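## Task

Every shelf spot is labelled with a lot number printed on the shelf edge directly beneath it, and several spots may carry the same number. Bring one foam block from lot 243 and one from lot 242 onto the desk; if no block of a given lot exists in the storeroom, leave that lot out. The robot toppling or ending up leaning counts as failure, and blocks that stay put only because the robot is still holding or pressing them do not count.

## Robot and tools

ROBOT. TidyBot++: a single-arm mobile robot. The base is 0.54 m long, 0.50 m wide, 0.38 m tall, on four powered casters. On top sits one seven-joint arm with a two-finger gripper; the shoulder is 0.12 m ahead of base centre and 0.68 m up. Cameras: base_camera (fixed on the base, looking forward and down) and wrist_camera (on the hand, looking along the fingers). The arm begins folded, hand pointing down, sticking out up to 0.08 m beyond the base front. Shelf lot numbers must be read from images; zoom in to read them. Occasionally a loose object gets nudged by something external.

FRAMES. Base frame: origin on the floor below base centre, x forward, y left, z up. hand_pose is reported in it: the point midway between the finger pads, its z axis pointing out along the fingers, its y axis the closing direction. Odometry frame = base frame at scene start; base_odometry counts wheel turns only, so slip looks like travel and drift of a few cm and degrees builds up. Heading is positive leftward, -3.142 to 3.142. base_tilt is in degrees, positive when leaning forward or right.

execute_actions(actions, cameras). actions is a list holding zero or one action object. An action may contain:
- base: exactly one relative move from where the base is now, never a pose: {"translate_m": d} forward(+)/back in metres, -2 to 2; {"strafe_m": d} left(+)/right in metres, -2 to 2; {"rotate_rad": d} turn in place, counter-clockwise(+) seen from above, -6.3 to 6.3.
- joints: absolute target angles keyed by name: joint_1_rad (any angle; turns the whole arm about vertical, positive = clockwise from above, opposite to rotate_rad), joint_2_rad shoulder -2.249 to 2.249, joint_3_rad any angle, joint_4_rad elbow -2.579 to 2.579, joint_5_rad any angle, joint_6_rad wrist -2.099 to 2.099, joint_7_rad any angle (hand pointing down: positive = counter-clockwise from above; at 1.57 fingers open left/right), gripper_pos 0 (open, ~85 mm gap) to 1 (closed); gap ≈ 85 x (1 - gripper_pos) mm. Unbounded joints go the short way; for big turns send steps below half a turn. Joint speeds: about 1.39 rad/s (1.22 for joints 5-7).
- speeds: optional lower top speeds for this action only: translate_m and strafe_m 0.05-0.5 m/s, rotate_rad 0.1-1.57 rad/s (defaults are the maxima).
Base and joint motions start together. An action runs at most 15 s, and a base move needing over 8.667 s at its speed is refused. Unknown keys or out-of-range values reject the whole call with no motion. Omitted joints or base may keep pushing toward earlier targets. cameras: list of "base_camera", "wrist_camera" or "all"; null/omitted = all, [] = none. An empty actions list just reports state and images.

wait(seconds): 0 to 10 s, no new command; returns state and images. zoom_image(camera, region): region [x0, y0, x1, y1] in pixels of that camera's latest full image, at most 504 x 504; base_camera is 644x364, wrist_camera 644x476. read_manual(section): licence texts only. finished_scene(scene): ends the given scene number irreversibly once the last command has been held; the result tells whether the task succeeded and gives the next task.

ARM GEOMETRY. With joint_1_rad = 0, joint_3_rad = 3.14, joint_5_rad = 0 (roughly the start), the arm moves in the vertical x-z plane. Segment tilt from vertical (forward positive): upper arm (0.42 m) = joint_2_rad; forearm (0.31 m) = joint_2_rad - joint_4_rad; hand (0.31 m to hand point) = that minus joint_6_rad. Forward reach from shoulder = sum of length x sin(tilt); height above shoulder = sum of length x cos(tilt). A downward-pointing hand reaches at most about 0.94 m above floor, and only near the base.

RESULT LINES. base_status / joint_status per motion: "done" (for the base, wheels turned the commanded amount, even if slipping or blocked short); "off_target" (stopped away from target, may still push); "contact_stop" or "time_out" (old target dropped, holding where it stopped); "not_followed" with "joint command not followed" and "cause:" means a self-collision check withheld arm targets (gripper still obeys; withheld targets may be retried later). For the gripper at 1, "done" means empty, "off_target" means something is held. motor_effort: percent of max per motor, bracketed number = peak in last action; readings are noisy. on_its_own lists uncommanded motion. "ARM HIT" = arm struck the base or itself. Torque fault: arm and gripper freeze 10 s and the rest of the call is skipped (limits 104.5 N m joints 1-4, 51.3 N m joints 5-7; warnings at 56.7 and 29.4). MOTOR HOT appears from 60 °C; at 75 °C an OVER-TEMPERATURE FAULT lets the arm sink and joints show "limit_stop_at_motor_heat" — resend targets.

ACCURACY. Friction and load leave the hand 1-2 cm (more when stretched) off; correct by sending last command + (desired - read) per joint. Never command a loaded joint to its current reading; it may sink. Trust camera images over hand_pose. Closed fingertips reach ~20 mm beyond the hand point, so beware the floor.

AVOID. Dropping or slamming blocks, hard shoves, the base driving while the arm is caught on something 0.8 m or higher (tipping risk), horizontal force on a raised hand, collisions of the arm with the base (unchecked). If the robot leans, retract the arm or back off. Release blocks so they rest on the desk unsupported before finishing.

Each tool is called after ">>>" by a JSON object that holds its "method" and its "body", one argument or row to a line.

## Session

>>> {"method": "execute_actions", "body": {
  "actions": [
    {"joints":{"joint_6_rad":0.6}}
  ]
}}

Scene clock: 1.70 s.
base_odometry: x=+0.000 y=+0.000 heading=+0.000 (m, m, rad; odometry frame)
base_tilt: forward=+0.1 right=+0.3 (deg)
base_status: not commanded
joint_positions: joint_1_rad=-0.021 joint_2_rad=-0.368 joint_3_rad=+3.101 joint_4_rad=-2.514 joint_5_rad=+0.011 joint_6_rad=+0.594 joint_7_rad=+1.615 gripper_pos=+0.000
joint_status: all done
motor_effort: joint_1_rad=+1(1) joint_2_rad=-7(7) joint_3_rad=+0(0) joint_4_rad=+20(20) joint_5_rad=+0(0) joint_6_rad=+10(9) joint_7_rad=+0(1) (%)
hand_pose: x=+0.5412 y=+0.0313 z=+0.9085 quat_wxyz=(+0.001, +0.699, +0.046, +0.713) (m; base frame)
pictures: base_camera, wrist_camera
camera_calibration (this result's frames):
wrist_camera: T_world_to_cam=[[0.0788201, -0.995835, 0.0458204, -0.0490651], [0.0269739, -0.0438161, -0.998675, 0.951699], [0.996524, 0.0799516, 0.023408, -0.428001], [0, 0, 0, 1]] pos_world=[0.404709, 0.0270584, 0.962705]
Images, in order (width x height): base_camera 644x364, wrist_camera 644x476.

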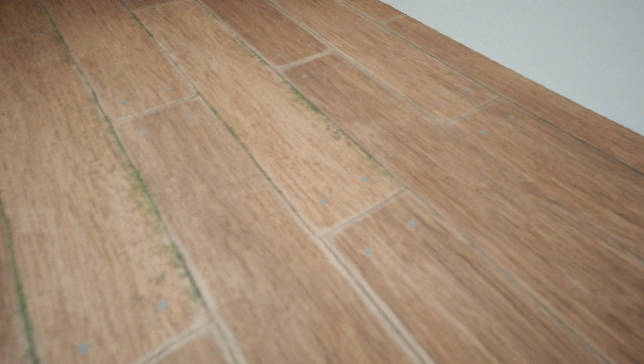

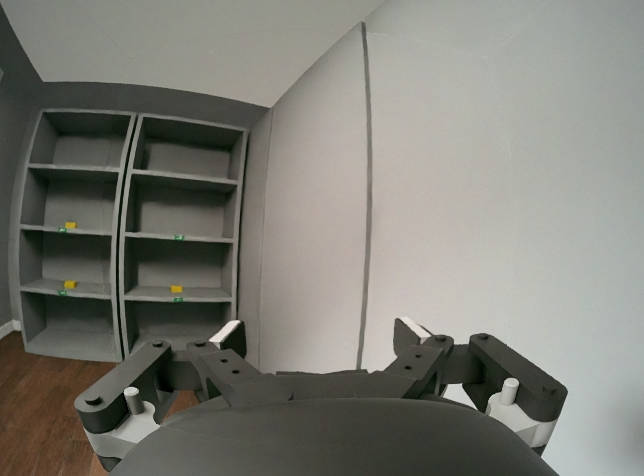

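>>> {"method": "zoom_image", "body": {
  "camera": "wrist_camera",
  "region": [40,210,200,310]
}}

>>> {"method": "execute_actions", "body": {
  "actions": [
    {"base":{"rotate_rad":1.7}}
  ]
}}

>>> {"method": "execute_actions", "body": {
  "actions": [
    {"base":{"rotate_rad":1.7}}
  ]
}}

Region (40, 210, 200, 310) of wrist_camera's 644x476 image, scaled by 3.150; it fills the top 315 rows of this view, and the rest is white.

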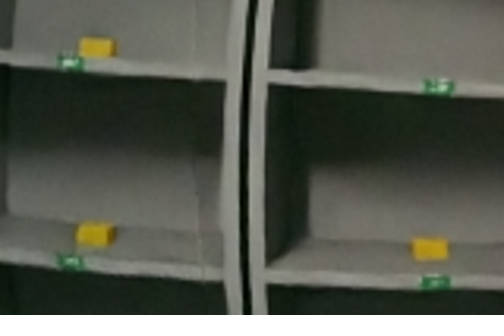

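Scene clock: 4.47 s.
base_odometry: x=+0.000 y=+0.000 heading=+1.699 (m, m, rad; odometry frame)
base_tilt: forward=+0.1 right=+0.3 (deg)
base_status: done
joint_positions: joint_1_rad=-0.021 joint_2_rad=-0.368 joint_3_rad=+3.101 joint_4_rad=-2.514 joint_5_rad=+0.011 joint_6_rad=+0.594 joint_7_rad=+1.615 gripper_pos=+0.000
joint_status: not commanded
motor_effort: joint_1_rad=+1(0) joint_2_rad=-7(8) joint_3_rad=+0(1) joint_4_rad=+20(20) joint_5_rad=+0(0) joint_6_rad=+10(10) joint_7_rad=+0(1) (%)
hand_pose: x=+0.5412 y=+0.0313 z=+0.9085 quat_wxyz=(+0.001, +0.699, +0.046, +0.713) (m; base frame)
pictures: base_camera, wrist_camera
camera_calibration (this result's frames):
wrist_camera: T_world_to_cam=[[0.0788337, -0.995834, 0.0458205, -0.0490668], [0.0269743, -0.0438158, -0.998675, 0.951699], [0.996523, 0.0799652, 0.0234077, -0.428001], [0, 0, 0, 1]] pos_world=[0.404709, 0.0270623, 0.962705]
Images, in order (width x height): base_camera 644x364, wrist_camera 644x476.

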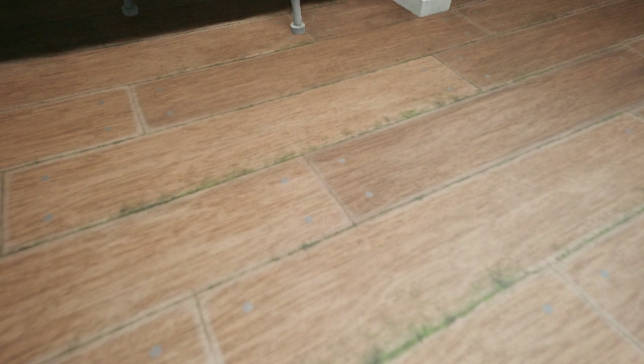

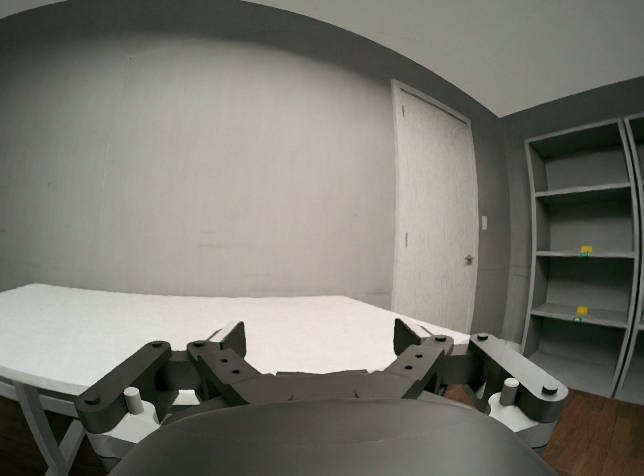

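Scene clock: 6.83 s.
base_odometry: x=+0.000 y=+0.000 heading=-2.886 (m, m, rad; odometry frame)
base_tilt: forward=+0.1 right=+0.3 (deg)
base_status: done
joint_positions: joint_1_rad=-0.021 joint_2_rad=-0.368 joint_3_rad=+3.101 joint_4_rad=-2.514 joint_5_rad=+0.011 joint_6_rad=+0.594 joint_7_rad=+1.615 gripper_pos=+0.000
joint_status: not commanded
motor_effort: joint_1_rad=+1(0) joint_2_rad=-7(8) joint_3_rad=+0(2) joint_4_rad=+20(20) joint_5_rad=+0(0) joint_6_rad=+9(9) joint_7_rad=+0(0) (%)
hand_pose: x=+0.5412 y=+0.0313 z=+0.9085 quat_wxyz=(+0.001, +0.699, +0.046, +0.713) (m; base frame)
pictures: base_camera, wrist_camera
camera_calibration (this result's frames):
wrist_camera: T_world_to_cam=[[0.0788533, -0.995833, 0.0458203, -0.049069], [0.0269749, -0.0438151, -0.998675, 0.951699], [0.996521, 0.0799848, 0.0234075, -0.428], [0, 0, 0, 1]] pos_world=[0.404709, 0.0270679, 0.962705]
Images, in order (width x height): base_camera 644x364, wrist_camera 644x476.

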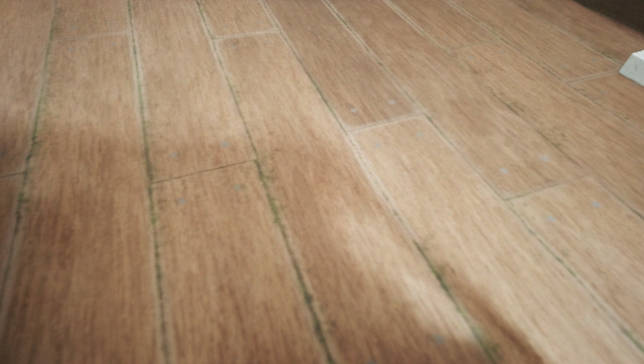

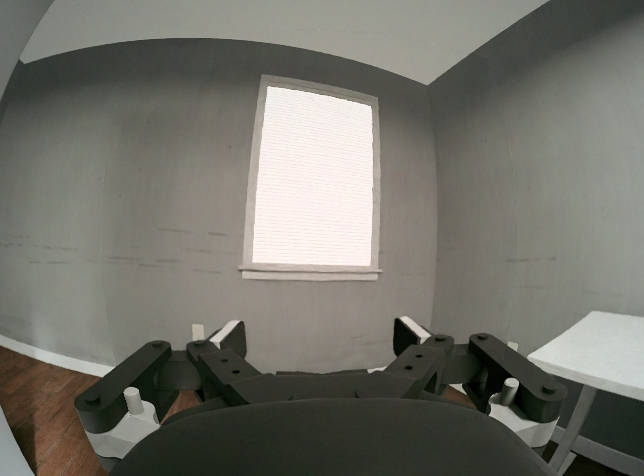

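>>> {"method": "execute_actions", "body": {
  "actions": [
    {"base":{"rotate_rad":-2.79},"joints":{"joint_1_rad":0.02,"joint_3_rad":3.16,"joint_7_rad":1.55}}
  ]
}}

>>> {"method": "execute_actions", "body": {
  "actions": [
    {"base":{"translate_m":1.2}}
  ]
}}

>>> {"method": "zoom_image", "body": {
  "camera": "wrist_camera",
  "region": [60,190,400,400]
}}

Scene clock: 11.27 s.
base_odometry: x=+0.000 y=+0.000 heading=+0.609 (m, m, rad; odometry frame)
base_tilt: forward=+0.1 right=+0.3 (deg)
base_status: done
joint_positions: joint_1_rad=+0.013 joint_2_rad=-0.368 joint_3_rad=+3.147 joint_4_rad=-2.514 joint_5_rad=+0.011 joint_6_rad=+0.594 joint_7_rad=+1.584 gripper_pos=+0.000
joint_status: all done
motor_effort: joint_1_rad=+1(2) joint_2_rad=-7(8) joint_3_rad=+0(3) joint_4_rad=+21(20) joint_5_rad=+0(1) joint_6_rad=+9(9) joint_7_rad=+1(1) (%)
hand_pose: x=+0.5427 y=-0.0048 z=+0.9089 quat_wxyz=(+0.012, +0.701, +0.003, +0.713) (m; base frame)
pictures: base_camera, wrist_camera
camera_calibration (this result's frames):
wrist_camera: T_world_to_cam=[[0.00316674, -0.999995, -0.000885636, -0.00161702], [0.0244806, 0.000962899, -0.9997, 0.952962], [0.999695, 0.00314411, 0.0244835, -0.42972], [0, 0, 0, 1]] pos_world=[0.406265, -0.00118353, 0.963195]
Images, in order (width x height): base_camera 644x364, wrist_camera 644x476.

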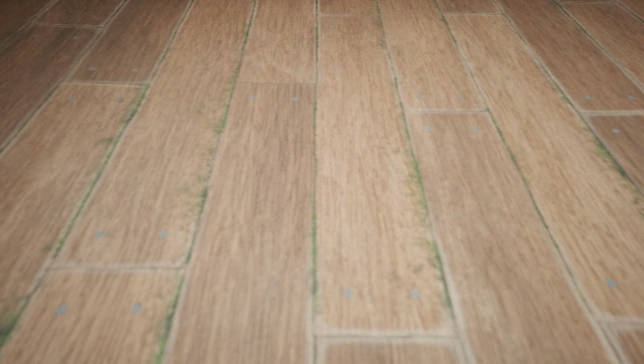

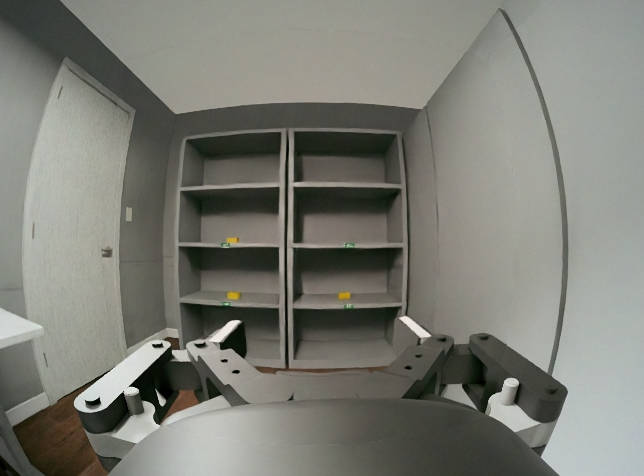

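Scene clock: 15.03 s.
base_odometry: x=+0.986 y=+0.684 heading=+0.607 (m, m, rad; odometry frame)
base_tilt: forward=+0.1 right=+0.3 (deg)
base_status: done
joint_positions: joint_1_rad=+0.013 joint_2_rad=-0.368 joint_3_rad=+3.147 joint_4_rad=-2.514 joint_5_rad=+0.011 joint_6_rad=+0.594 joint_7_rad=+1.584 gripper_pos=+0.000
joint_status: not commanded
motor_effort: joint_1_rad=+1(0) joint_2_rad=-7(9) joint_3_rad=+0(1) joint_4_rad=+20(21) joint_5_rad=+0(0) joint_6_rad=+9(10) joint_7_rad=+0(0) (%)
hand_pose: x=+0.5427 y=-0.0048 z=+0.9090 quat_wxyz=(+0.012, +0.701, +0.003, +0.713) (m; base frame)
pictures: base_camera, wrist_camera
camera_calibration (this result's frames):
wrist_camera: T_world_to_cam=[[0.003084, -0.999995, -0.000889041, -0.00160479], [0.0247345, 0.000965055, -0.999694, 0.952925], [0.999689, 0.00306107, 0.0247373, -0.429887], [0, 0, 0, 1]] pos_world=[0.406188, -0.00120849, 0.963266]
Images, in order (width x height): base_camera 644x364, wrist_camera 644x476.

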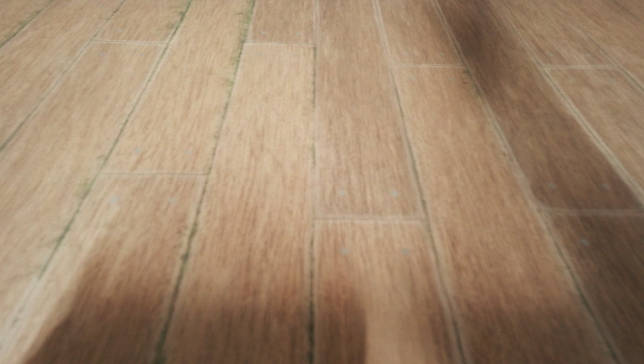

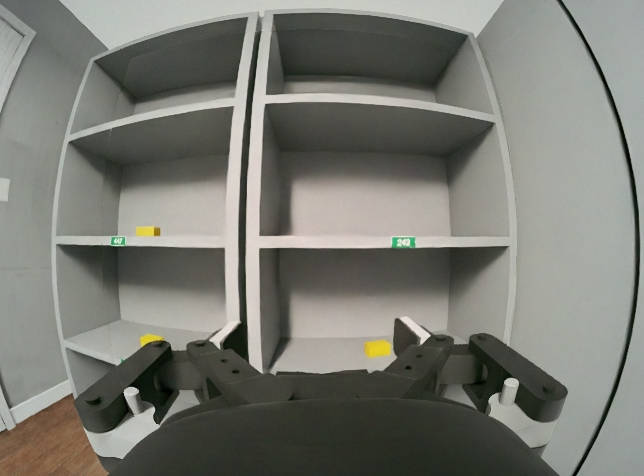

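Region (60, 190, 400, 400) of wrist_camera's 644x476 image, scaled by 1.482; it fills the top 311 rows of this view, and the rest is white.

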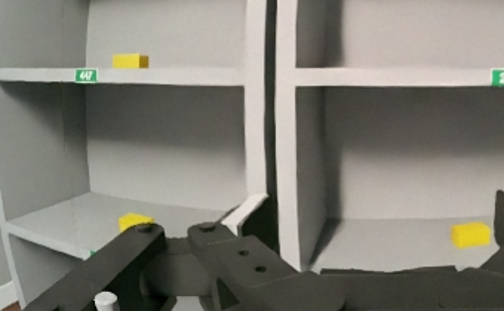

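>>> {"method": "execute_actions", "body": {
  "actions": [
    {"joints":{"joint_6_rad":0.1}}
  ],
  "cameras": ["wrist_camera"]
}}

>>> {"method": "zoom_image", "body": {
  "camera": "wrist_camera",
  "region": [100,80,440,320]
}}

Scene clock: 16.13 s.
base_odometry: x=+0.986 y=+0.684 heading=+0.607 (m, m, rad; odometry frame)
base_tilt: forward=+0.1 right=+0.3 (deg)
base_status: not commanded
joint_positions: joint_1_rad=+0.013 joint_2_rad=-0.368 joint_3_rad=+3.147 joint_4_rad=-2.514 joint_5_rad=+0.011 joint_6_rad=+0.106 joint_7_rad=+1.584 gripper_pos=+0.000
joint_status: all done
motor_effort: joint_1_rad=+1(2) joint_2_rad=-7(7) joint_3_rad=+0(0) joint_4_rad=+19(22) joint_5_rad=+1(1) joint_6_rad=+8(10) joint_7_rad=+0(0) (%)
hand_pose: x=+0.5090 y=-0.0055 z=+0.7624 quat_wxyz=(+0.010, +0.852, +0.003, +0.523) (m; base frame)
pictures: wrist_camera
camera_calibration (this result's frames):
wrist_camera: T_world_to_cam=[[-0.00254704, -0.999972, -0.00698588, 0.00520626], [-0.446568, 0.00738803, -0.894719, 0.967148], [0.894746, 0.000840787, -0.446575, 0.0201558], [0, 0, 0, 1]] pos_world=[0.413877, -0.00195614, 0.874363]
Images, in order (width x height): wrist_camera 644x476.

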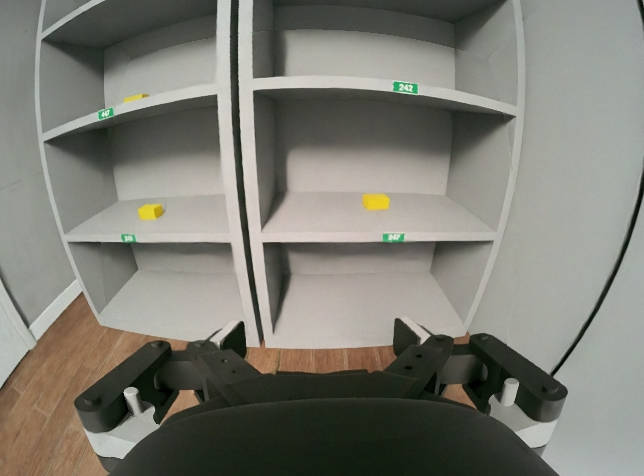

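Region (100, 80, 440, 320) of wrist_camera's 644x476 image, scaled by 1.482; it fills the top 356 rows of this view, and the rest is white.

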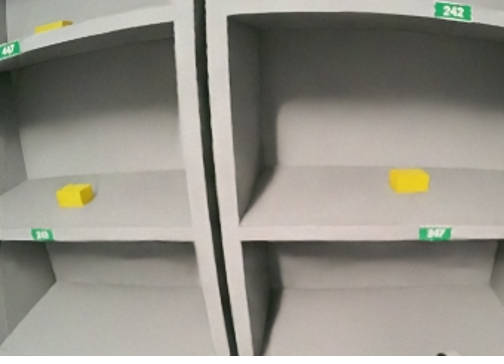

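>>> {"method": "execute_actions", "body": {
  "actions": [
    {"base":{"strafe_m":0.63},"joints":{"joint_2_rad":1.0,"joint_4_rad":-1.6,"joint_6_rad":0.75}}
  ]
}}

Scene clock: 20.17 s.
base_odometry: x=+0.627 y=+1.202 heading=+0.607 (m, m, rad; odometry frame)
base_tilt: forward=+0.1 right=+0.3 (deg)
base_status: done
joint_positions: joint_1_rad=+0.015 joint_2_rad=+0.986 joint_3_rad=+3.148 joint_4_rad=-1.617 joint_5_rad=+0.011 joint_6_rad=+0.722 joint_7_rad=+1.584 gripper_pos=+0.000
joint_status: all done
motor_effort: joint_1_rad=+1(4) joint_2_rad=-49(50) joint_3_rad=-1(3) joint_4_rad=+14(21) joint_5_rad=+0(0) joint_6_rad=+9(9) joint_7_rad=+0(0) (%)
hand_pose: x=+0.9275 y=-0.0122 z=+0.5493 quat_wxyz=(+0.011, +0.808, +0.005, +0.589) (m; base frame)
pictures: base_camera, wrist_camera
camera_calibration (this result's frames):
wrist_camera: T_world_to_cam=[[0.00252145, -0.999995, -0.00175632, -0.00945346], [-0.298792, 0.000922701, -0.954318, 0.859022], [0.954315, 0.00293104, -0.298789, -0.58589], [0, 0, 0, 1]] pos_world=[0.815817, -0.00852877, 0.644706]
Images, in order (width x height): base_camera 644x364, wrist_camera 644x476.

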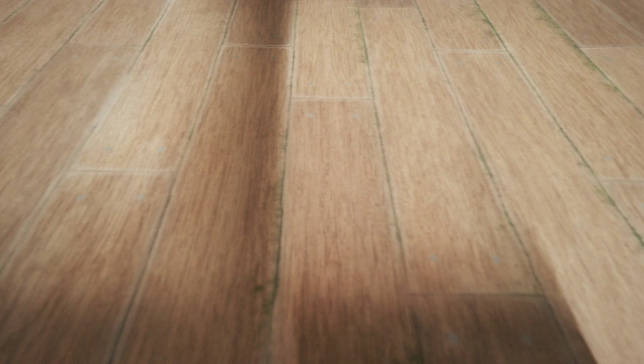

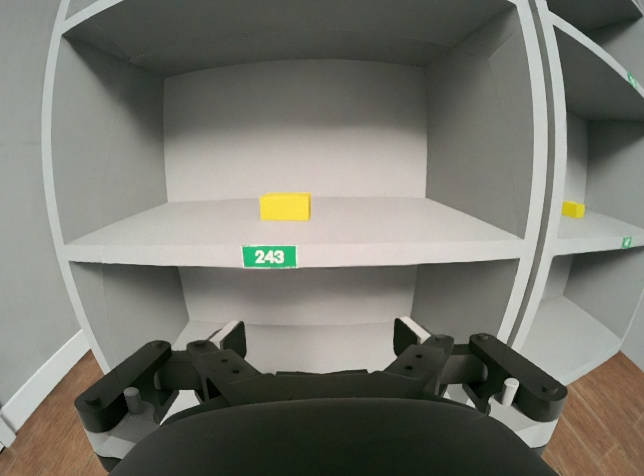

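>>> {"method": "execute_actions", "body": {
  "actions": [
    {"base":{"strafe_m":0.055},"joints":{"joint_2_rad":1.15,"joint_4_rad":-0.41,"joint_6_rad":-1.05,"joint_7_rad":0}}
  ],
  "cameras": []
}}

>>> {"method": "execute_actions", "body": {
  "actions": [
    {"base":{"translate_m":0.27},"speeds":{"translate_m":0.2}}
  ]
}}

Scene clock: 23.47 s.
base_odometry: x=+0.595 y=+1.248 heading=+0.607 (m, m, rad; odometry frame)
base_tilt: forward=+0.1 right=+0.3 (deg)
base_status: done
joint_positions: joint_1_rad=+0.015 joint_2_rad=+1.122 joint_3_rad=+3.149 joint_4_rad=-0.424 joint_5_rad=+0.011 joint_6_rad=-1.025 joint_7_rad=+0.034 gripper_pos=+0.000
joint_status: all done
motor_effort: joint_1_rad=+1(6) joint_2_rad=-59(58) joint_3_rad=-1(3) joint_4_rad=+20(21) joint_5_rad=+0(0) joint_6_rad=+6(9) joint_7_rad=+0(1) (%)
hand_pose: x=+0.9804 y=-0.0179 z=+0.6099 quat_wxyz=(-0.187, +0.685, -0.671, +0.210) (m; base frame)
pictures: none
No camera images: the call's "cameras" was empty. Leave "cameras" out to get every camera's image.

Scene clock: 25.50 s.
base_odometry: x=+0.817 y=+1.402 heading=+0.608 (m, m, rad; odometry frame)
base_tilt: forward=+0.1 right=+0.3 (deg)
base_status: done
joint_positions: joint_1_rad=+0.015 joint_2_rad=+1.129 joint_3_rad=+3.149 joint_4_rad=-0.423 joint_5_rad=+0.011 joint_6_rad=-1.026 joint_7_rad=+0.034 gripper_pos=+0.000
joint_status: not commanded
motor_effort: joint_1_rad=+1(0) joint_2_rad=-57(61) joint_3_rad=-1(2) joint_4_rad=+20(22) joint_5_rad=+0(1) joint_6_rad=+6(6) joint_7_rad=+1(0) (%)
hand_pose: x=+0.9797 y=-0.0181 z=+0.6046 quat_wxyz=(-0.185, +0.686, -0.672, +0.208) (m; base frame)
pictures: base_camera, wrist_camera
camera_calibration (this result's frames):
wrist_camera: T_world_to_cam=[[-0.837569, -0.00579977, -0.546301, 1.15485], [0.0124047, 0.999484, -0.0296294, 0.08143], [0.546191, -0.0315933, -0.837065, 0.105479], [0, 0, 0, 1]] pos_world=[0.908644, -0.0713577, 0.721601]
Images, in order (width x height): base_camera 644x364, wrist_camera 644x476.

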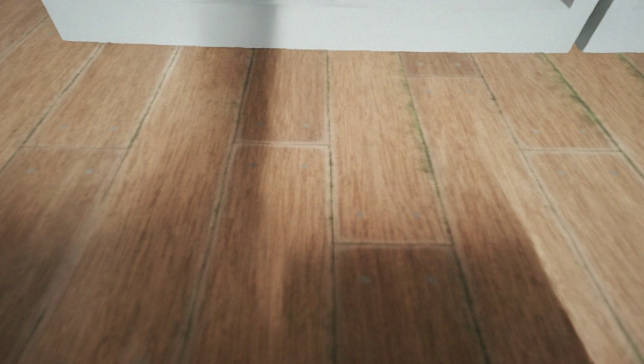

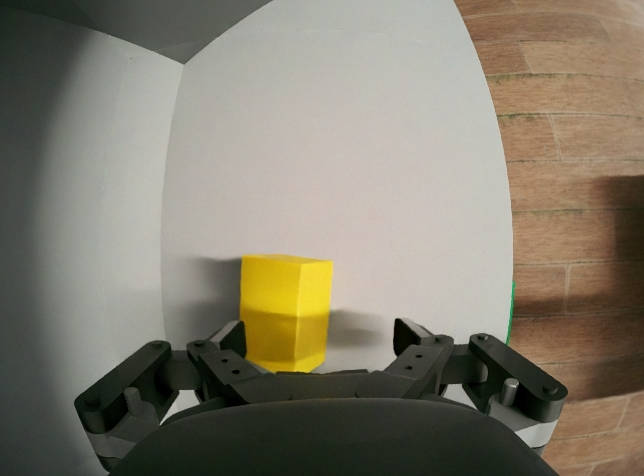

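>>> {"method": "execute_actions", "body": {
  "actions": [
    {"base":{"translate_m":0.07}}
  ],
  "cameras": []
}}

>>> {"method": "execute_actions", "body": {
  "actions": [
    {"base":{"translate_m":0.05},"joints":{"joint_6_rad":-1.25}}
  ],
  "cameras": ["wrist_camera"]
}}

Scene clock: 26.87 s.
base_odometry: x=+0.874 y=+1.442 heading=+0.608 (m, m, rad; odometry frame)
base_tilt: forward=+0.1 right=+0.3 (deg)
base_status: done
joint_positions: joint_1_rad=+0.016 joint_2_rad=+1.131 joint_3_rad=+3.149 joint_4_rad=-0.422 joint_5_rad=+0.011 joint_6_rad=-1.027 joint_7_rad=+0.034 gripper_pos=+0.000
joint_status: not commanded
motor_effort: joint_1_rad=+1(6) joint_2_rad=-57(61) joint_3_rad=-1(2) joint_4_rad=+20(21) joint_5_rad=+0(1) joint_6_rad=+5(6) joint_7_rad=+0(0) (%)
hand_pose: x=+0.9795 y=-0.0185 z=+0.6025 quat_wxyz=(-0.184, +0.686, -0.673, +0.207) (m; base frame)
pictures: none
No camera images: the call's "cameras" was empty. Leave "cameras" out to get every camera's image.

Scene clock: 27.83 s.
base_odometry: x=+0.915 y=+1.471 heading=+0.609 (m, m, rad; odometry frame)
base_tilt: forward=+0.1 right=+0.3 (deg)
base_status: done
joint_positions: joint_1_rad=+0.016 joint_2_rad=+1.136 joint_3_rad=+3.149 joint_4_rad=-0.415 joint_5_rad=+0.011 joint_6_rad=-1.243 joint_7_rad=+0.034 gripper_pos=+0.000
joint_status: all done
motor_effort: joint_1_rad=+1(6) joint_2_rad=-58(60) joint_3_rad=-1(2) joint_4_rad=+20(21) joint_5_rad=+0(2) joint_6_rad=+4(5) joint_7_rad=-1(1) (%)
hand_pose: x=+0.9208 y=-0.0183 z=+0.5730 quat_wxyz=(-0.113, +0.702, -0.690, +0.132) (m; base frame)
pictures: wrist_camera
camera_calibration (this result's frames):
wrist_camera: T_world_to_cam=[[-0.934967, 0.000385631, -0.354734, 1.06829], [0.011053, 0.999546, -0.0280455, 0.0817983], [0.354562, -0.0301424, -0.934546, 0.343546], [0, 0, 0, 1]] pos_world=[0.876108, -0.0718178, 0.702314]
Images, in order (width x height): wrist_camera 644x476.

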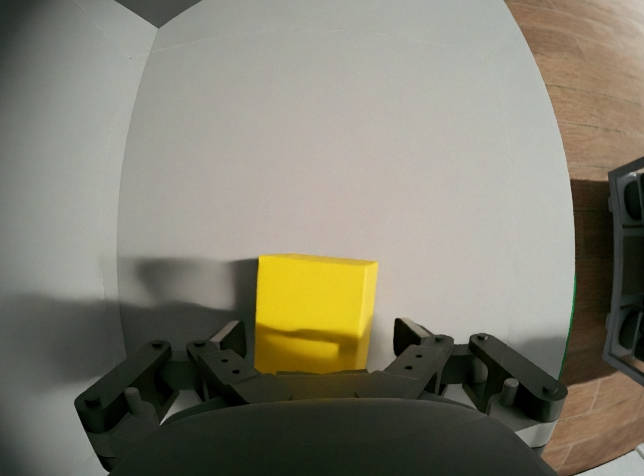

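>>> {"method": "execute_actions", "body": {
  "actions": [
    {"base":{"translate_m":0.045},"joints":{"joint_6_rad":-1.37,"joint_2_rad":1.19}}
  ],
  "cameras": ["wrist_camera"]
}}

>>> {"method": "execute_actions", "body": {
  "actions": [
    {"joints":{"gripper_pos":1}}
  ],
  "cameras": ["wrist_camera"]
}}

>>> {"method": "execute_actions", "body": {
  "actions": [
    {"joints":{"joint_6_rad":-1.0}}
  ],
  "cameras": ["wrist_camera"]
}}

Scene clock: 29.07 s.
base_odometry: x=+0.952 y=+1.497 heading=+0.609 (m, m, rad; odometry frame)
base_tilt: forward=+0.1 right=+0.3 (deg)
base_status: done
joint_positions: joint_1_rad=+0.017 joint_2_rad=+1.153 joint_3_rad=+3.149 joint_4_rad=-0.409 joint_5_rad=+0.011 joint_6_rad=-1.357 joint_7_rad=+0.034 gripper_pos=+0.000
joint_status: all done
motor_effort: joint_1_rad=+0(6) joint_2_rad=-53(60) joint_3_rad=-1(2) joint_4_rad=+17(20) joint_5_rad=+0(1) joint_6_rad=+4(6) joint_7_rad=+0(0) (%)
hand_pose: x=+0.8866 y=-0.0181 z=+0.5515 quat_wxyz=(-0.070, +0.708, -0.697, +0.087) (m; base frame)
pictures: wrist_camera
camera_calibration (this result's frames):
wrist_camera: T_world_to_cam=[[-0.971941, 0.00336739, -0.235202, 0.995562], [0.00998463, 0.999587, -0.0269491, 0.081705], [0.235014, -0.0285413, -0.971573, 0.462005], [0, 0, 0, 1]] pos_world=[0.858234, -0.0718375, 0.685231]
Images, in order (width x height): wrist_camera 644x476.

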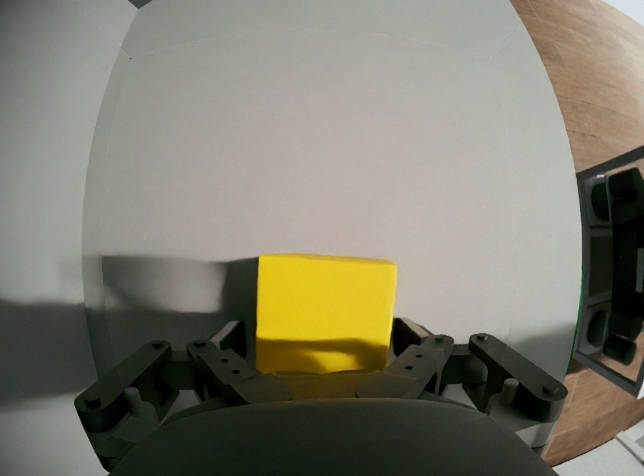

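Scene clock: 30.17 s.
base_odometry: x=+0.952 y=+1.497 heading=+0.609 (m, m, rad; odometry frame)
base_tilt: forward=+0.1 right=+0.3 (deg)
base_status: not commanded
joint_positions: joint_1_rad=+0.017 joint_2_rad=+1.146 joint_3_rad=+3.149 joint_4_rad=-0.404 joint_5_rad=+0.011 joint_6_rad=-1.359 joint_7_rad=+0.034 gripper_pos=+0.334
joint_status: gripper_pos off_target (ended at +0.334, target +1.000)
motor_effort: joint_1_rad=+2(2) joint_2_rad=-50(54) joint_3_rad=-1(1) joint_4_rad=+16(17) joint_5_rad=+0(1) joint_6_rad=+5(6) joint_7_rad=+1(1) (%)
hand_pose: x=+0.8880 y=-0.0181 z=+0.5585 quat_wxyz=(-0.073, +0.708, -0.697, +0.090) (m; base frame)
pictures: wrist_camera
camera_calibration (this result's frames):
wrist_camera: T_world_to_cam=[[-0.969766, 0.00334538, -0.244012, 1.00163], [0.0102454, 0.999583, -0.0270138, 0.0817023], [0.24382, -0.0286971, -0.969396, 0.459465], [0, 0, 0, 1]] pos_world=[0.858488, -0.0718338, 0.692021]
Images, in order (width x height): wrist_camera 644x476.

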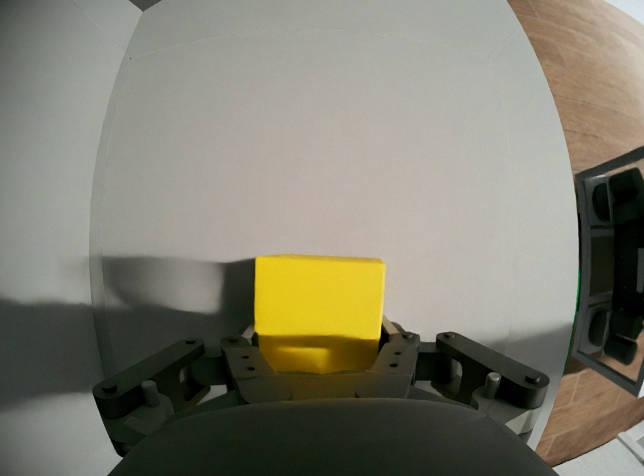

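Scene clock: 30.97 s.
base_odometry: x=+0.952 y=+1.497 heading=+0.609 (m, m, rad; odometry frame)
base_tilt: forward=+0.1 right=+0.3 (deg)
base_status: not commanded
joint_positions: joint_1_rad=+0.017 joint_2_rad=+1.178 joint_3_rad=+3.149 joint_4_rad=-0.405 joint_5_rad=+0.011 joint_6_rad=-1.008 joint_7_rad=+0.034 gripper_pos=+0.334
joint_status: all done
motor_effort: joint_1_rad=+1(2) joint_2_rad=-60(61) joint_3_rad=-1(1) joint_4_rad=+20(20) joint_5_rad=+1(1) joint_6_rad=+6(5) joint_7_rad=+1(0) (%)
hand_pose: x=+0.9848 y=-0.0193 z=+0.5735 quat_wxyz=(-0.181, +0.687, -0.674, +0.203) (m; base frame)
pictures: wrist_camera
camera_calibration (this result's frames):
wrist_camera: T_world_to_cam=[[-0.844548, -0.00495184, -0.535457, 1.1428], [0.0129687, 0.999475, -0.0296978, 0.0811374], [0.535323, -0.0320254, -0.84404, 0.0913735], [0, 0, 0, 1]] pos_world=[0.91518, -0.0725096, 0.691452]
Images, in order (width x height): wrist_camera 644x476.

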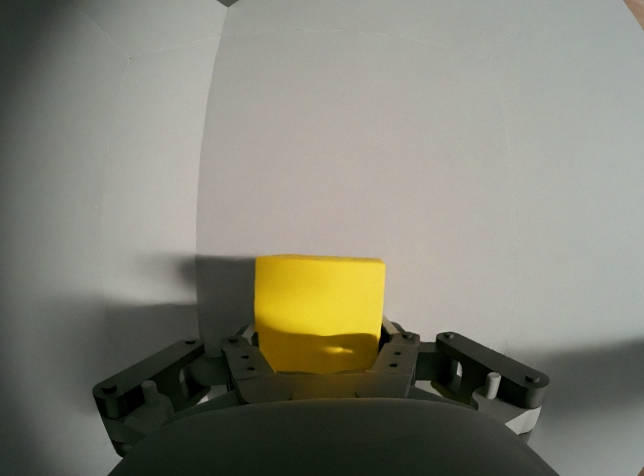

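>>> {"method": "execute_actions", "body": {
  "actions": [
    {"base":{"translate_m":-0.42},"joints":{"joint_2_rad":1.14}}
  ],
  "cameras": []
}}

>>> {"method": "execute_actions", "body": {
  "actions": [
    {"joints":{"joint_2_rad":0.2,"joint_4_rad":-1.1,"joint_6_rad":-1.6,"joint_7_rad":1.57}}
  ],
  "cameras": []
}}

>>> {"method": "execute_actions", "body": {
  "actions": [
    {"base":{"rotate_rad":-3.3}}
  ]
}}

Scene clock: 33.67 s.
base_odometry: x=+0.607 y=+1.257 heading=+0.609 (m, m, rad; odometry frame)
base_tilt: forward=+0.1 right=+0.3 (deg)
base_status: done
joint_positions: joint_1_rad=+0.019 joint_2_rad=+1.160 joint_3_rad=+3.149 joint_4_rad=-0.405 joint_5_rad=+0.011 joint_6_rad=-1.008 joint_7_rad=+0.034 gripper_pos=+0.334
joint_status: all done
motor_effort: joint_1_rad=+1(6) joint_2_rad=-58(63) joint_3_rad=-1(3) joint_4_rad=+20(22) joint_5_rad=+0(1) joint_6_rad=+6(7) joint_7_rad=+0(1) (%)
hand_pose: x=+0.9866 y=-0.0213 z=+0.5898 quat_wxyz=(-0.187, +0.684, -0.673, +0.210) (m; base frame)
pictures: none
No camera images: the call's "cameras" was empty. Leave "cameras" out to get every camera's image.

Scene clock: 35.97 s.
base_odometry: x=+0.607 y=+1.257 heading=+0.609 (m, m, rad; odometry frame)
base_tilt: forward=+0.1 right=+0.3 (deg)
base_status: not commanded
joint_positions: joint_1_rad=+0.019 joint_2_rad=+0.212 joint_3_rad=+3.149 joint_4_rad=-1.084 joint_5_rad=+0.011 joint_6_rad=-1.576 joint_7_rad=+1.537 gripper_pos=+0.334
joint_status: all done
motor_effort: joint_1_rad=+1(1) joint_2_rad=-29(61) joint_3_rad=-1(1) joint_4_rad=+18(21) joint_5_rad=+0(1) joint_6_rad=+3(7) joint_7_rad=+0(1) (%)
hand_pose: x=+0.5929 y=-0.0143 z=+0.8783 quat_wxyz=(+0.006, +0.990, -0.030, +0.134) (m; base frame)
pictures: none
No camera images: the call's "cameras" was empty. Leave "cameras" out to get every camera's image.

Scene clock: 39.40 s.
base_odometry: x=+0.608 y=+1.257 heading=-2.690 (m, m, rad; odometry frame)
base_tilt: forward=+0.1 right=+0.3 (deg)
base_status: done
joint_positions: joint_1_rad=+0.022 joint_2_rad=+0.212 joint_3_rad=+3.153 joint_4_rad=-1.085 joint_5_rad=+0.011 joint_6_rad=-1.576 joint_7_rad=+1.537 gripper_pos=+0.334
joint_status: not commanded
motor_effort: joint_1_rad=+1(5) joint_2_rad=-28(33) joint_3_rad=-1(2) joint_4_rad=+19(19) joint_5_rad=+1(2) joint_6_rad=+4(4) joint_7_rad=+1(1) (%)
hand_pose: x=+0.5927 y=-0.0175 z=+0.8780 quat_wxyz=(+0.007, +0.990, -0.034, +0.134) (m; base frame)
pictures: base_camera, wrist_camera
camera_calibration (this result's frames):
wrist_camera: T_world_to_cam=[[-0.0859513, -0.996171, -0.0159872, 0.0516865], [-0.958374, 0.0870541, -0.271922, 0.86593], [0.272272, -0.0080503, -0.962187, 0.818371], [0, 0, 0, 1]] pos_world=[0.611507, -0.017306, 1.02372]
Images, in order (width x height): base_camera 644x364, wrist_camera 644x476.

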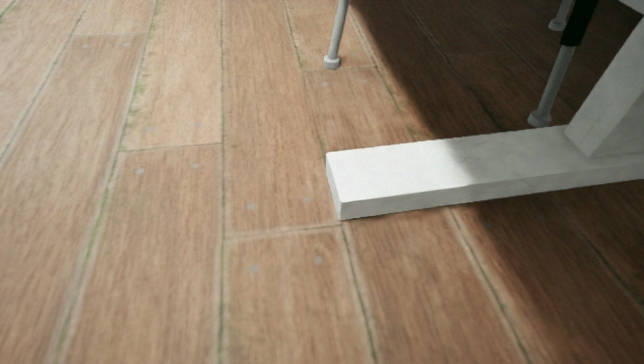

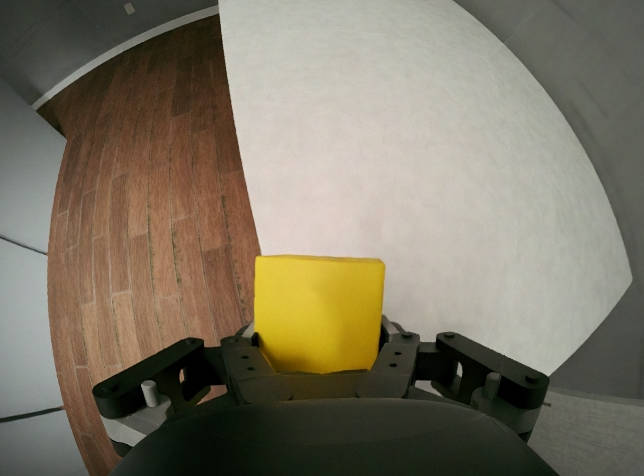

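>>> {"method": "execute_actions", "body": {
  "actions": [
    {"base":{"rotate_rad":-0.2},"joints":{"joint_2_rad":0.46,"joint_4_rad":-1.0}}
  ],
  "cameras": ["wrist_camera"]
}}

>>> {"method": "execute_actions", "body": {
  "actions": [
    {"joints":{"joint_2_rad":0.52}}
  ],
  "cameras": ["wrist_camera"]
}}

Scene clock: 41.53 s.
base_odometry: x=+0.608 y=+1.257 heading=-2.889 (m, m, rad; odometry frame)
base_tilt: forward=+0.1 right=+0.3 (deg)
base_status: done
joint_positions: joint_1_rad=+0.024 joint_2_rad=+0.462 joint_3_rad=+3.158 joint_4_rad=-1.017 joint_5_rad=+0.011 joint_6_rad=-1.576 joint_7_rad=+1.537 gripper_pos=+0.334
joint_status: all done
motor_effort: joint_1_rad=+1(3) joint_2_rad=-37(42) joint_3_rad=-1(3) joint_4_rad=+18(19) joint_5_rad=+0(1) joint_6_rad=+2(4) joint_7_rad=+0(0) (%)
hand_pose: x=+0.6461 y=-0.0217 z=+0.7771 quat_wxyz=(+0.009, +0.998, -0.036, +0.043) (m; base frame)
pictures: wrist_camera
camera_calibration (this result's frames):
wrist_camera: T_world_to_cam=[[-0.0934132, -0.995627, -0.00134576, 0.0439189], [-0.991238, 0.0931281, -0.0936736, 0.772867], [0.0933892, -0.00741638, -0.995602, 0.848287], [0, 0, 0, 1]] pos_world=[0.690977, -0.0219577, 0.917013]
Images, in order (width x height): wrist_camera 644x476.

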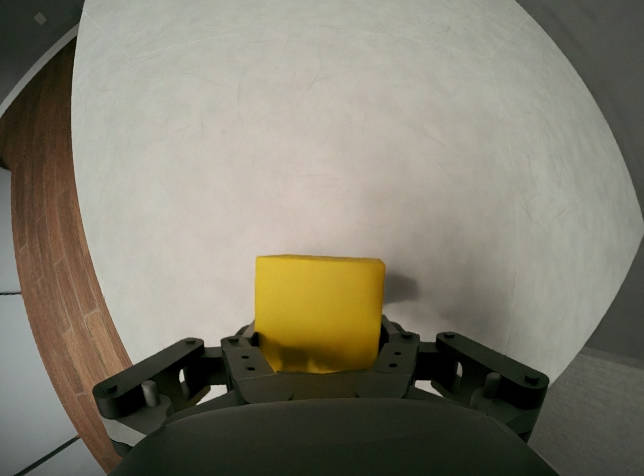

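Scene clock: 42.43 s.
base_odometry: x=+0.608 y=+1.257 heading=-2.889 (m, m, rad; odometry frame)
base_tilt: forward=+0.1 right=+0.3 (deg)
base_status: not commanded
joint_positions: joint_1_rad=+0.024 joint_2_rad=+0.507 joint_3_rad=+3.158 joint_4_rad=-1.015 joint_5_rad=+0.011 joint_6_rad=-1.576 joint_7_rad=+1.537 gripper_pos=+0.334
joint_status: all done
motor_effort: joint_1_rad=+1(1) joint_2_rad=-39(41) joint_3_rad=-1(1) joint_4_rad=+18(19) joint_5_rad=+0(1) joint_6_rad=+2(2) joint_7_rad=+0(1) (%)
hand_pose: x=+0.6506 y=-0.0218 z=+0.7542 quat_wxyz=(+0.010, +0.999, -0.036, +0.022) (m; base frame)
pictures: wrist_camera
camera_calibration (this result's frames):
wrist_camera: T_world_to_cam=[[-0.0933885, -0.995628, 0.00162986, 0.0419355], [-0.994312, 0.0931806, -0.0515865, 0.745435], [0.0512091, -0.00643817, -0.998667, 0.854836], [0, 0, 0, 1]] pos_world=[0.701336, -0.0222044, 0.892083]
Images, in order (width x height): wrist_camera 644x476.

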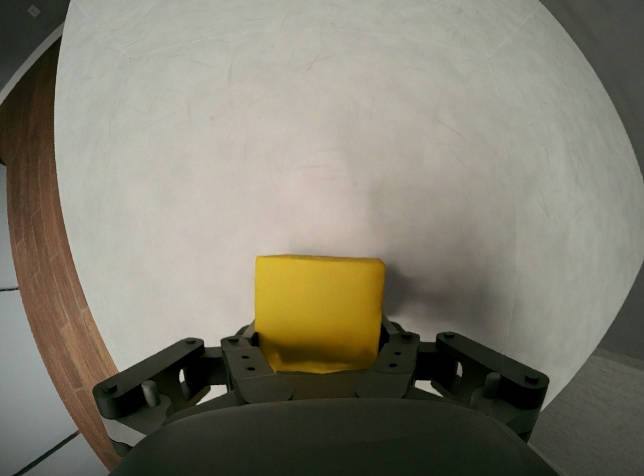

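>>> {"method": "execute_actions", "body": {
  "actions": [
    {"joints":{"joint_2_rad":0.57}}
  ],
  "cameras": []
}}

>>> {"method": "execute_actions", "body": {
  "actions": [
    {"joints":{"gripper_pos":0}}
  ],
  "cameras": []
}}

>>> {"method": "execute_actions", "body": {
  "actions": [
    {"joints":{"joint_2_rad":0}}
  ],
  "cameras": []
}}

>>> {"method": "execute_actions", "body": {
  "actions": [
    {"base":{"rotate_rad":0.36},"joints":{"joint_2_rad":-0.37,"joint_4_rad":-2.3,"joint_6_rad":0.1,"joint_1_rad":0,"joint_3_rad":3.13}}
  ],
  "cameras": []
}}

>>> {"method": "execute_actions", "body": {
  "actions": [
    {"base":{"strafe_m":0.65}}
  ]
}}

>>> {"method": "execute_actions", "body": {
  "actions": [
    {"base":{"translate_m":2},"joints":{"joint_1_rad":-1.3}}
  ]
}}

Scene clock: 43.67 s.
base_odometry: x=+0.608 y=+1.257 heading=-2.889 (m, m, rad; odometry frame)
base_tilt: forward=+0.1 right=+0.3 (deg)
base_status: not commanded
joint_positions: joint_1_rad=+0.024 joint_2_rad=+0.522 joint_3_rad=+3.158 joint_4_rad=-1.004 joint_5_rad=+0.011 joint_6_rad=-1.582 joint_7_rad=+1.537 gripper_pos=+0.335
joint_status: joint_2_rad off_target (ended at +0.522, target +0.570)
motor_effort: joint_1_rad=+2(1) joint_2_rad=-32(39) joint_3_rad=+0(1) joint_4_rad=+15(18) joint_5_rad=+1(1) joint_6_rad=+3(4) joint_7_rad=+0(0) (%)
hand_pose: x=+0.6531 y=-0.0218 z=+0.7499 quat_wxyz=(+0.010, +0.999, -0.036, +0.017) (m; base frame)
pictures: none
No camera images: the call's "cameras" was empty. Leave "cameras" out to get every camera's image.

Scene clock: 44.87 s.
base_odometry: x=+0.608 y=+1.257 heading=-2.889 (m, m, rad; odometry frame)
base_tilt: forward=+0.1 right=+0.3 (deg)
base_status: not commanded
joint_positions: joint_1_rad=+0.024 joint_2_rad=+0.553 joint_3_rad=+3.158 joint_4_rad=-1.003 joint_5_rad=+0.011 joint_6_rad=-1.583 joint_7_rad=+1.537 gripper_pos=+0.000
joint_status: all done
motor_effort: joint_1_rad=+1(2) joint_2_rad=-40(41) joint_3_rad=+0(1) joint_4_rad=+17(18) joint_5_rad=+1(1) joint_6_rad=+1(3) joint_7_rad=+0(0) (%)
hand_pose: x=+0.6550 y=-0.0219 z=+0.7334 quat_wxyz=(+0.010, +0.999, -0.036, +0.002) (m; base frame)
pictures: none
No camera images: the call's "cameras" was empty. Leave "cameras" out to get every camera's image.

Scene clock: 46.67 s.
base_odometry: x=+0.608 y=+1.257 heading=-2.889 (m, m, rad; odometry frame)
base_tilt: forward=+0.1 right=+0.3 (deg)
base_status: not commanded
joint_positions: joint_1_rad=+0.024 joint_2_rad=+0.004 joint_3_rad=+3.158 joint_4_rad=-1.003 joint_5_rad=+0.011 joint_6_rad=-1.583 joint_7_rad=+1.537 gripper_pos=+0.000
joint_status: all done
motor_effort: joint_1_rad=+2(2) joint_2_rad=-20(44) joint_3_rad=-1(1) joint_4_rad=+18(19) joint_5_rad=+0(0) joint_6_rad=+5(5) joint_7_rad=+1(1) (%)
hand_pose: x=+0.5493 y=-0.0193 z=+1.0056 quat_wxyz=(+0.006, +0.961, -0.037, +0.273) (m; base frame)
pictures: none
No camera images: the call's "cameras" was empty. Leave "cameras" out to get every camera's image.

Scene clock: 49.27 s.
base_odometry: x=+0.608 y=+1.257 heading=-2.529 (m, m, rad; odometry frame)
base_tilt: forward=+0.1 right=+0.3 (deg)
base_status: done
joint_positions: joint_1_rad=+0.014 joint_2_rad=-0.345 joint_3_rad=+3.151 joint_4_rad=-2.287 joint_5_rad=+0.011 joint_6_rad=+0.074 joint_7_rad=+1.537 gripper_pos=+0.000
joint_status: all done
motor_effort: joint_1_rad=+2(3) joint_2_rad=-9(21) joint_3_rad=+0(2) joint_4_rad=+22(23) joint_5_rad=+0(2) joint_6_rad=+9(10) joint_7_rad=+0(1) (%)
hand_pose: x=+0.5672 y=-0.0092 z=+0.8728 quat_wxyz=(-0.002, +0.804, -0.019, +0.595) (m; base frame)
pictures: none
No camera images: the call's "cameras" was empty. Leave "cameras" out to get every camera's image.

Scene clock: 51.93 s.
base_odometry: x=+0.981 y=+0.725 heading=-2.530 (m, m, rad; odometry frame)
base_tilt: forward=+0.1 right=+0.3 (deg)
base_status: done
joint_positions: joint_1_rad=+0.010 joint_2_rad=-0.346 joint_3_rad=+3.144 joint_4_rad=-2.287 joint_5_rad=+0.011 joint_6_rad=+0.074 joint_7_rad=+1.537 gripper_pos=+0.000
joint_status: not commanded
motor_effort: joint_1_rad=+1(0) joint_2_rad=-9(10) joint_3_rad=+0(3) joint_4_rad=+21(22) joint_5_rad=+1(1) joint_6_rad=+9(9) joint_7_rad=+0(0) (%)
hand_pose: x=+0.5672 y=-0.0042 z=+0.8729 quat_wxyz=(-0.004, +0.804, -0.014, +0.595) (m; base frame)
pictures: base_camera, wrist_camera
camera_calibration (this result's frames):
wrist_camera: T_world_to_cam=[[-0.0104622, -0.998795, -0.0479555, 0.0477272], [-0.285217, 0.0489466, -0.957212, 1.05514], [0.958406, 0.00366313, -0.285385, -0.159366], [0, 0, 0, 1]] pos_world=[0.45418, -0.00339189, 0.966798]
Images, in order (width x height): base_camera 644x364, wrist_camera 644x476.

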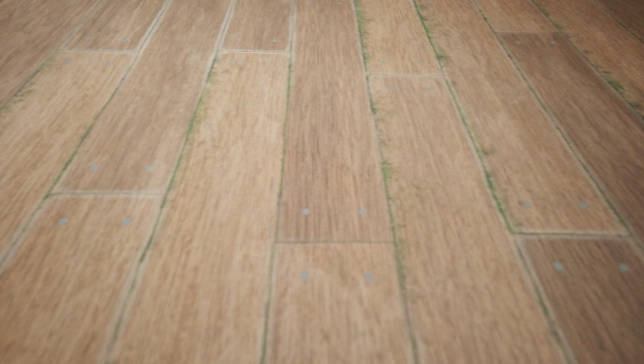

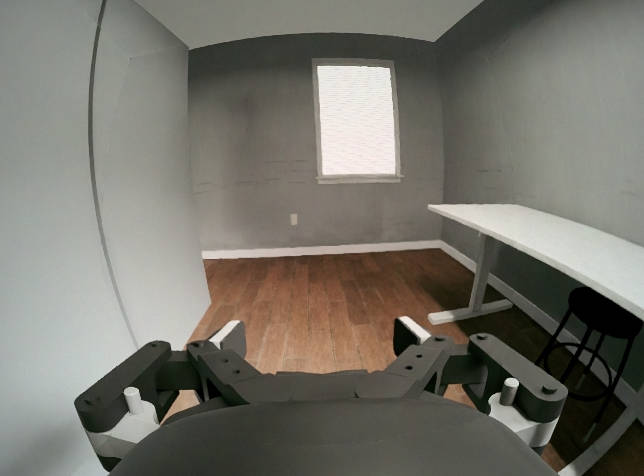

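Scene clock: 57.27 s.
base_odometry: x=-0.656 y=-0.425 heading=-2.529 (m, m, rad; odometry frame)
base_tilt: forward=+0.1 right=+0.3 (deg)
base_status: done
joint_positions: joint_1_rad=-1.290 joint_2_rad=-0.354 joint_3_rad=+3.143 joint_4_rad=-2.288 joint_5_rad=+0.011 joint_6_rad=+0.074 joint_7_rad=+1.537 gripper_pos=+0.000
joint_status: all done
motor_effort: joint_1_rad=+1(0) joint_2_rad=-9(11) joint_3_rad=+0(2) joint_4_rad=+22(22) joint_5_rad=+1(0) joint_6_rad=+9(9) joint_7_rad=+0(0) (%)
hand_pose: x=+0.2418 y=+0.4292 z=+0.8762 quat_wxyz=(-0.365, +0.646, +0.474, +0.474) (m; base frame)
pictures: base_camera, wrist_camera
camera_calibration (this result's frames):
wrist_camera: T_world_to_cam=[[0.960087, -0.27563, -0.0475508, -0.0680544], [-0.120639, -0.25469, -0.959468, 1.03679], [0.252347, 0.92691, -0.277776, -0.0803336], [0, 0, 0, 1]] pos_world=[0.210688, 0.319765, 0.969221]
Images, in order (width x height): base_camera 644x364, wrist_camera 644x476.

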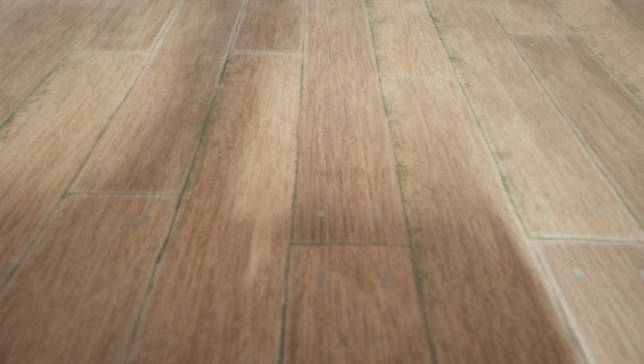

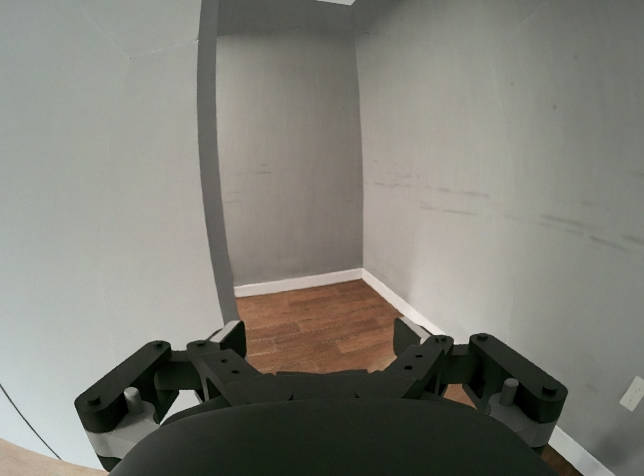

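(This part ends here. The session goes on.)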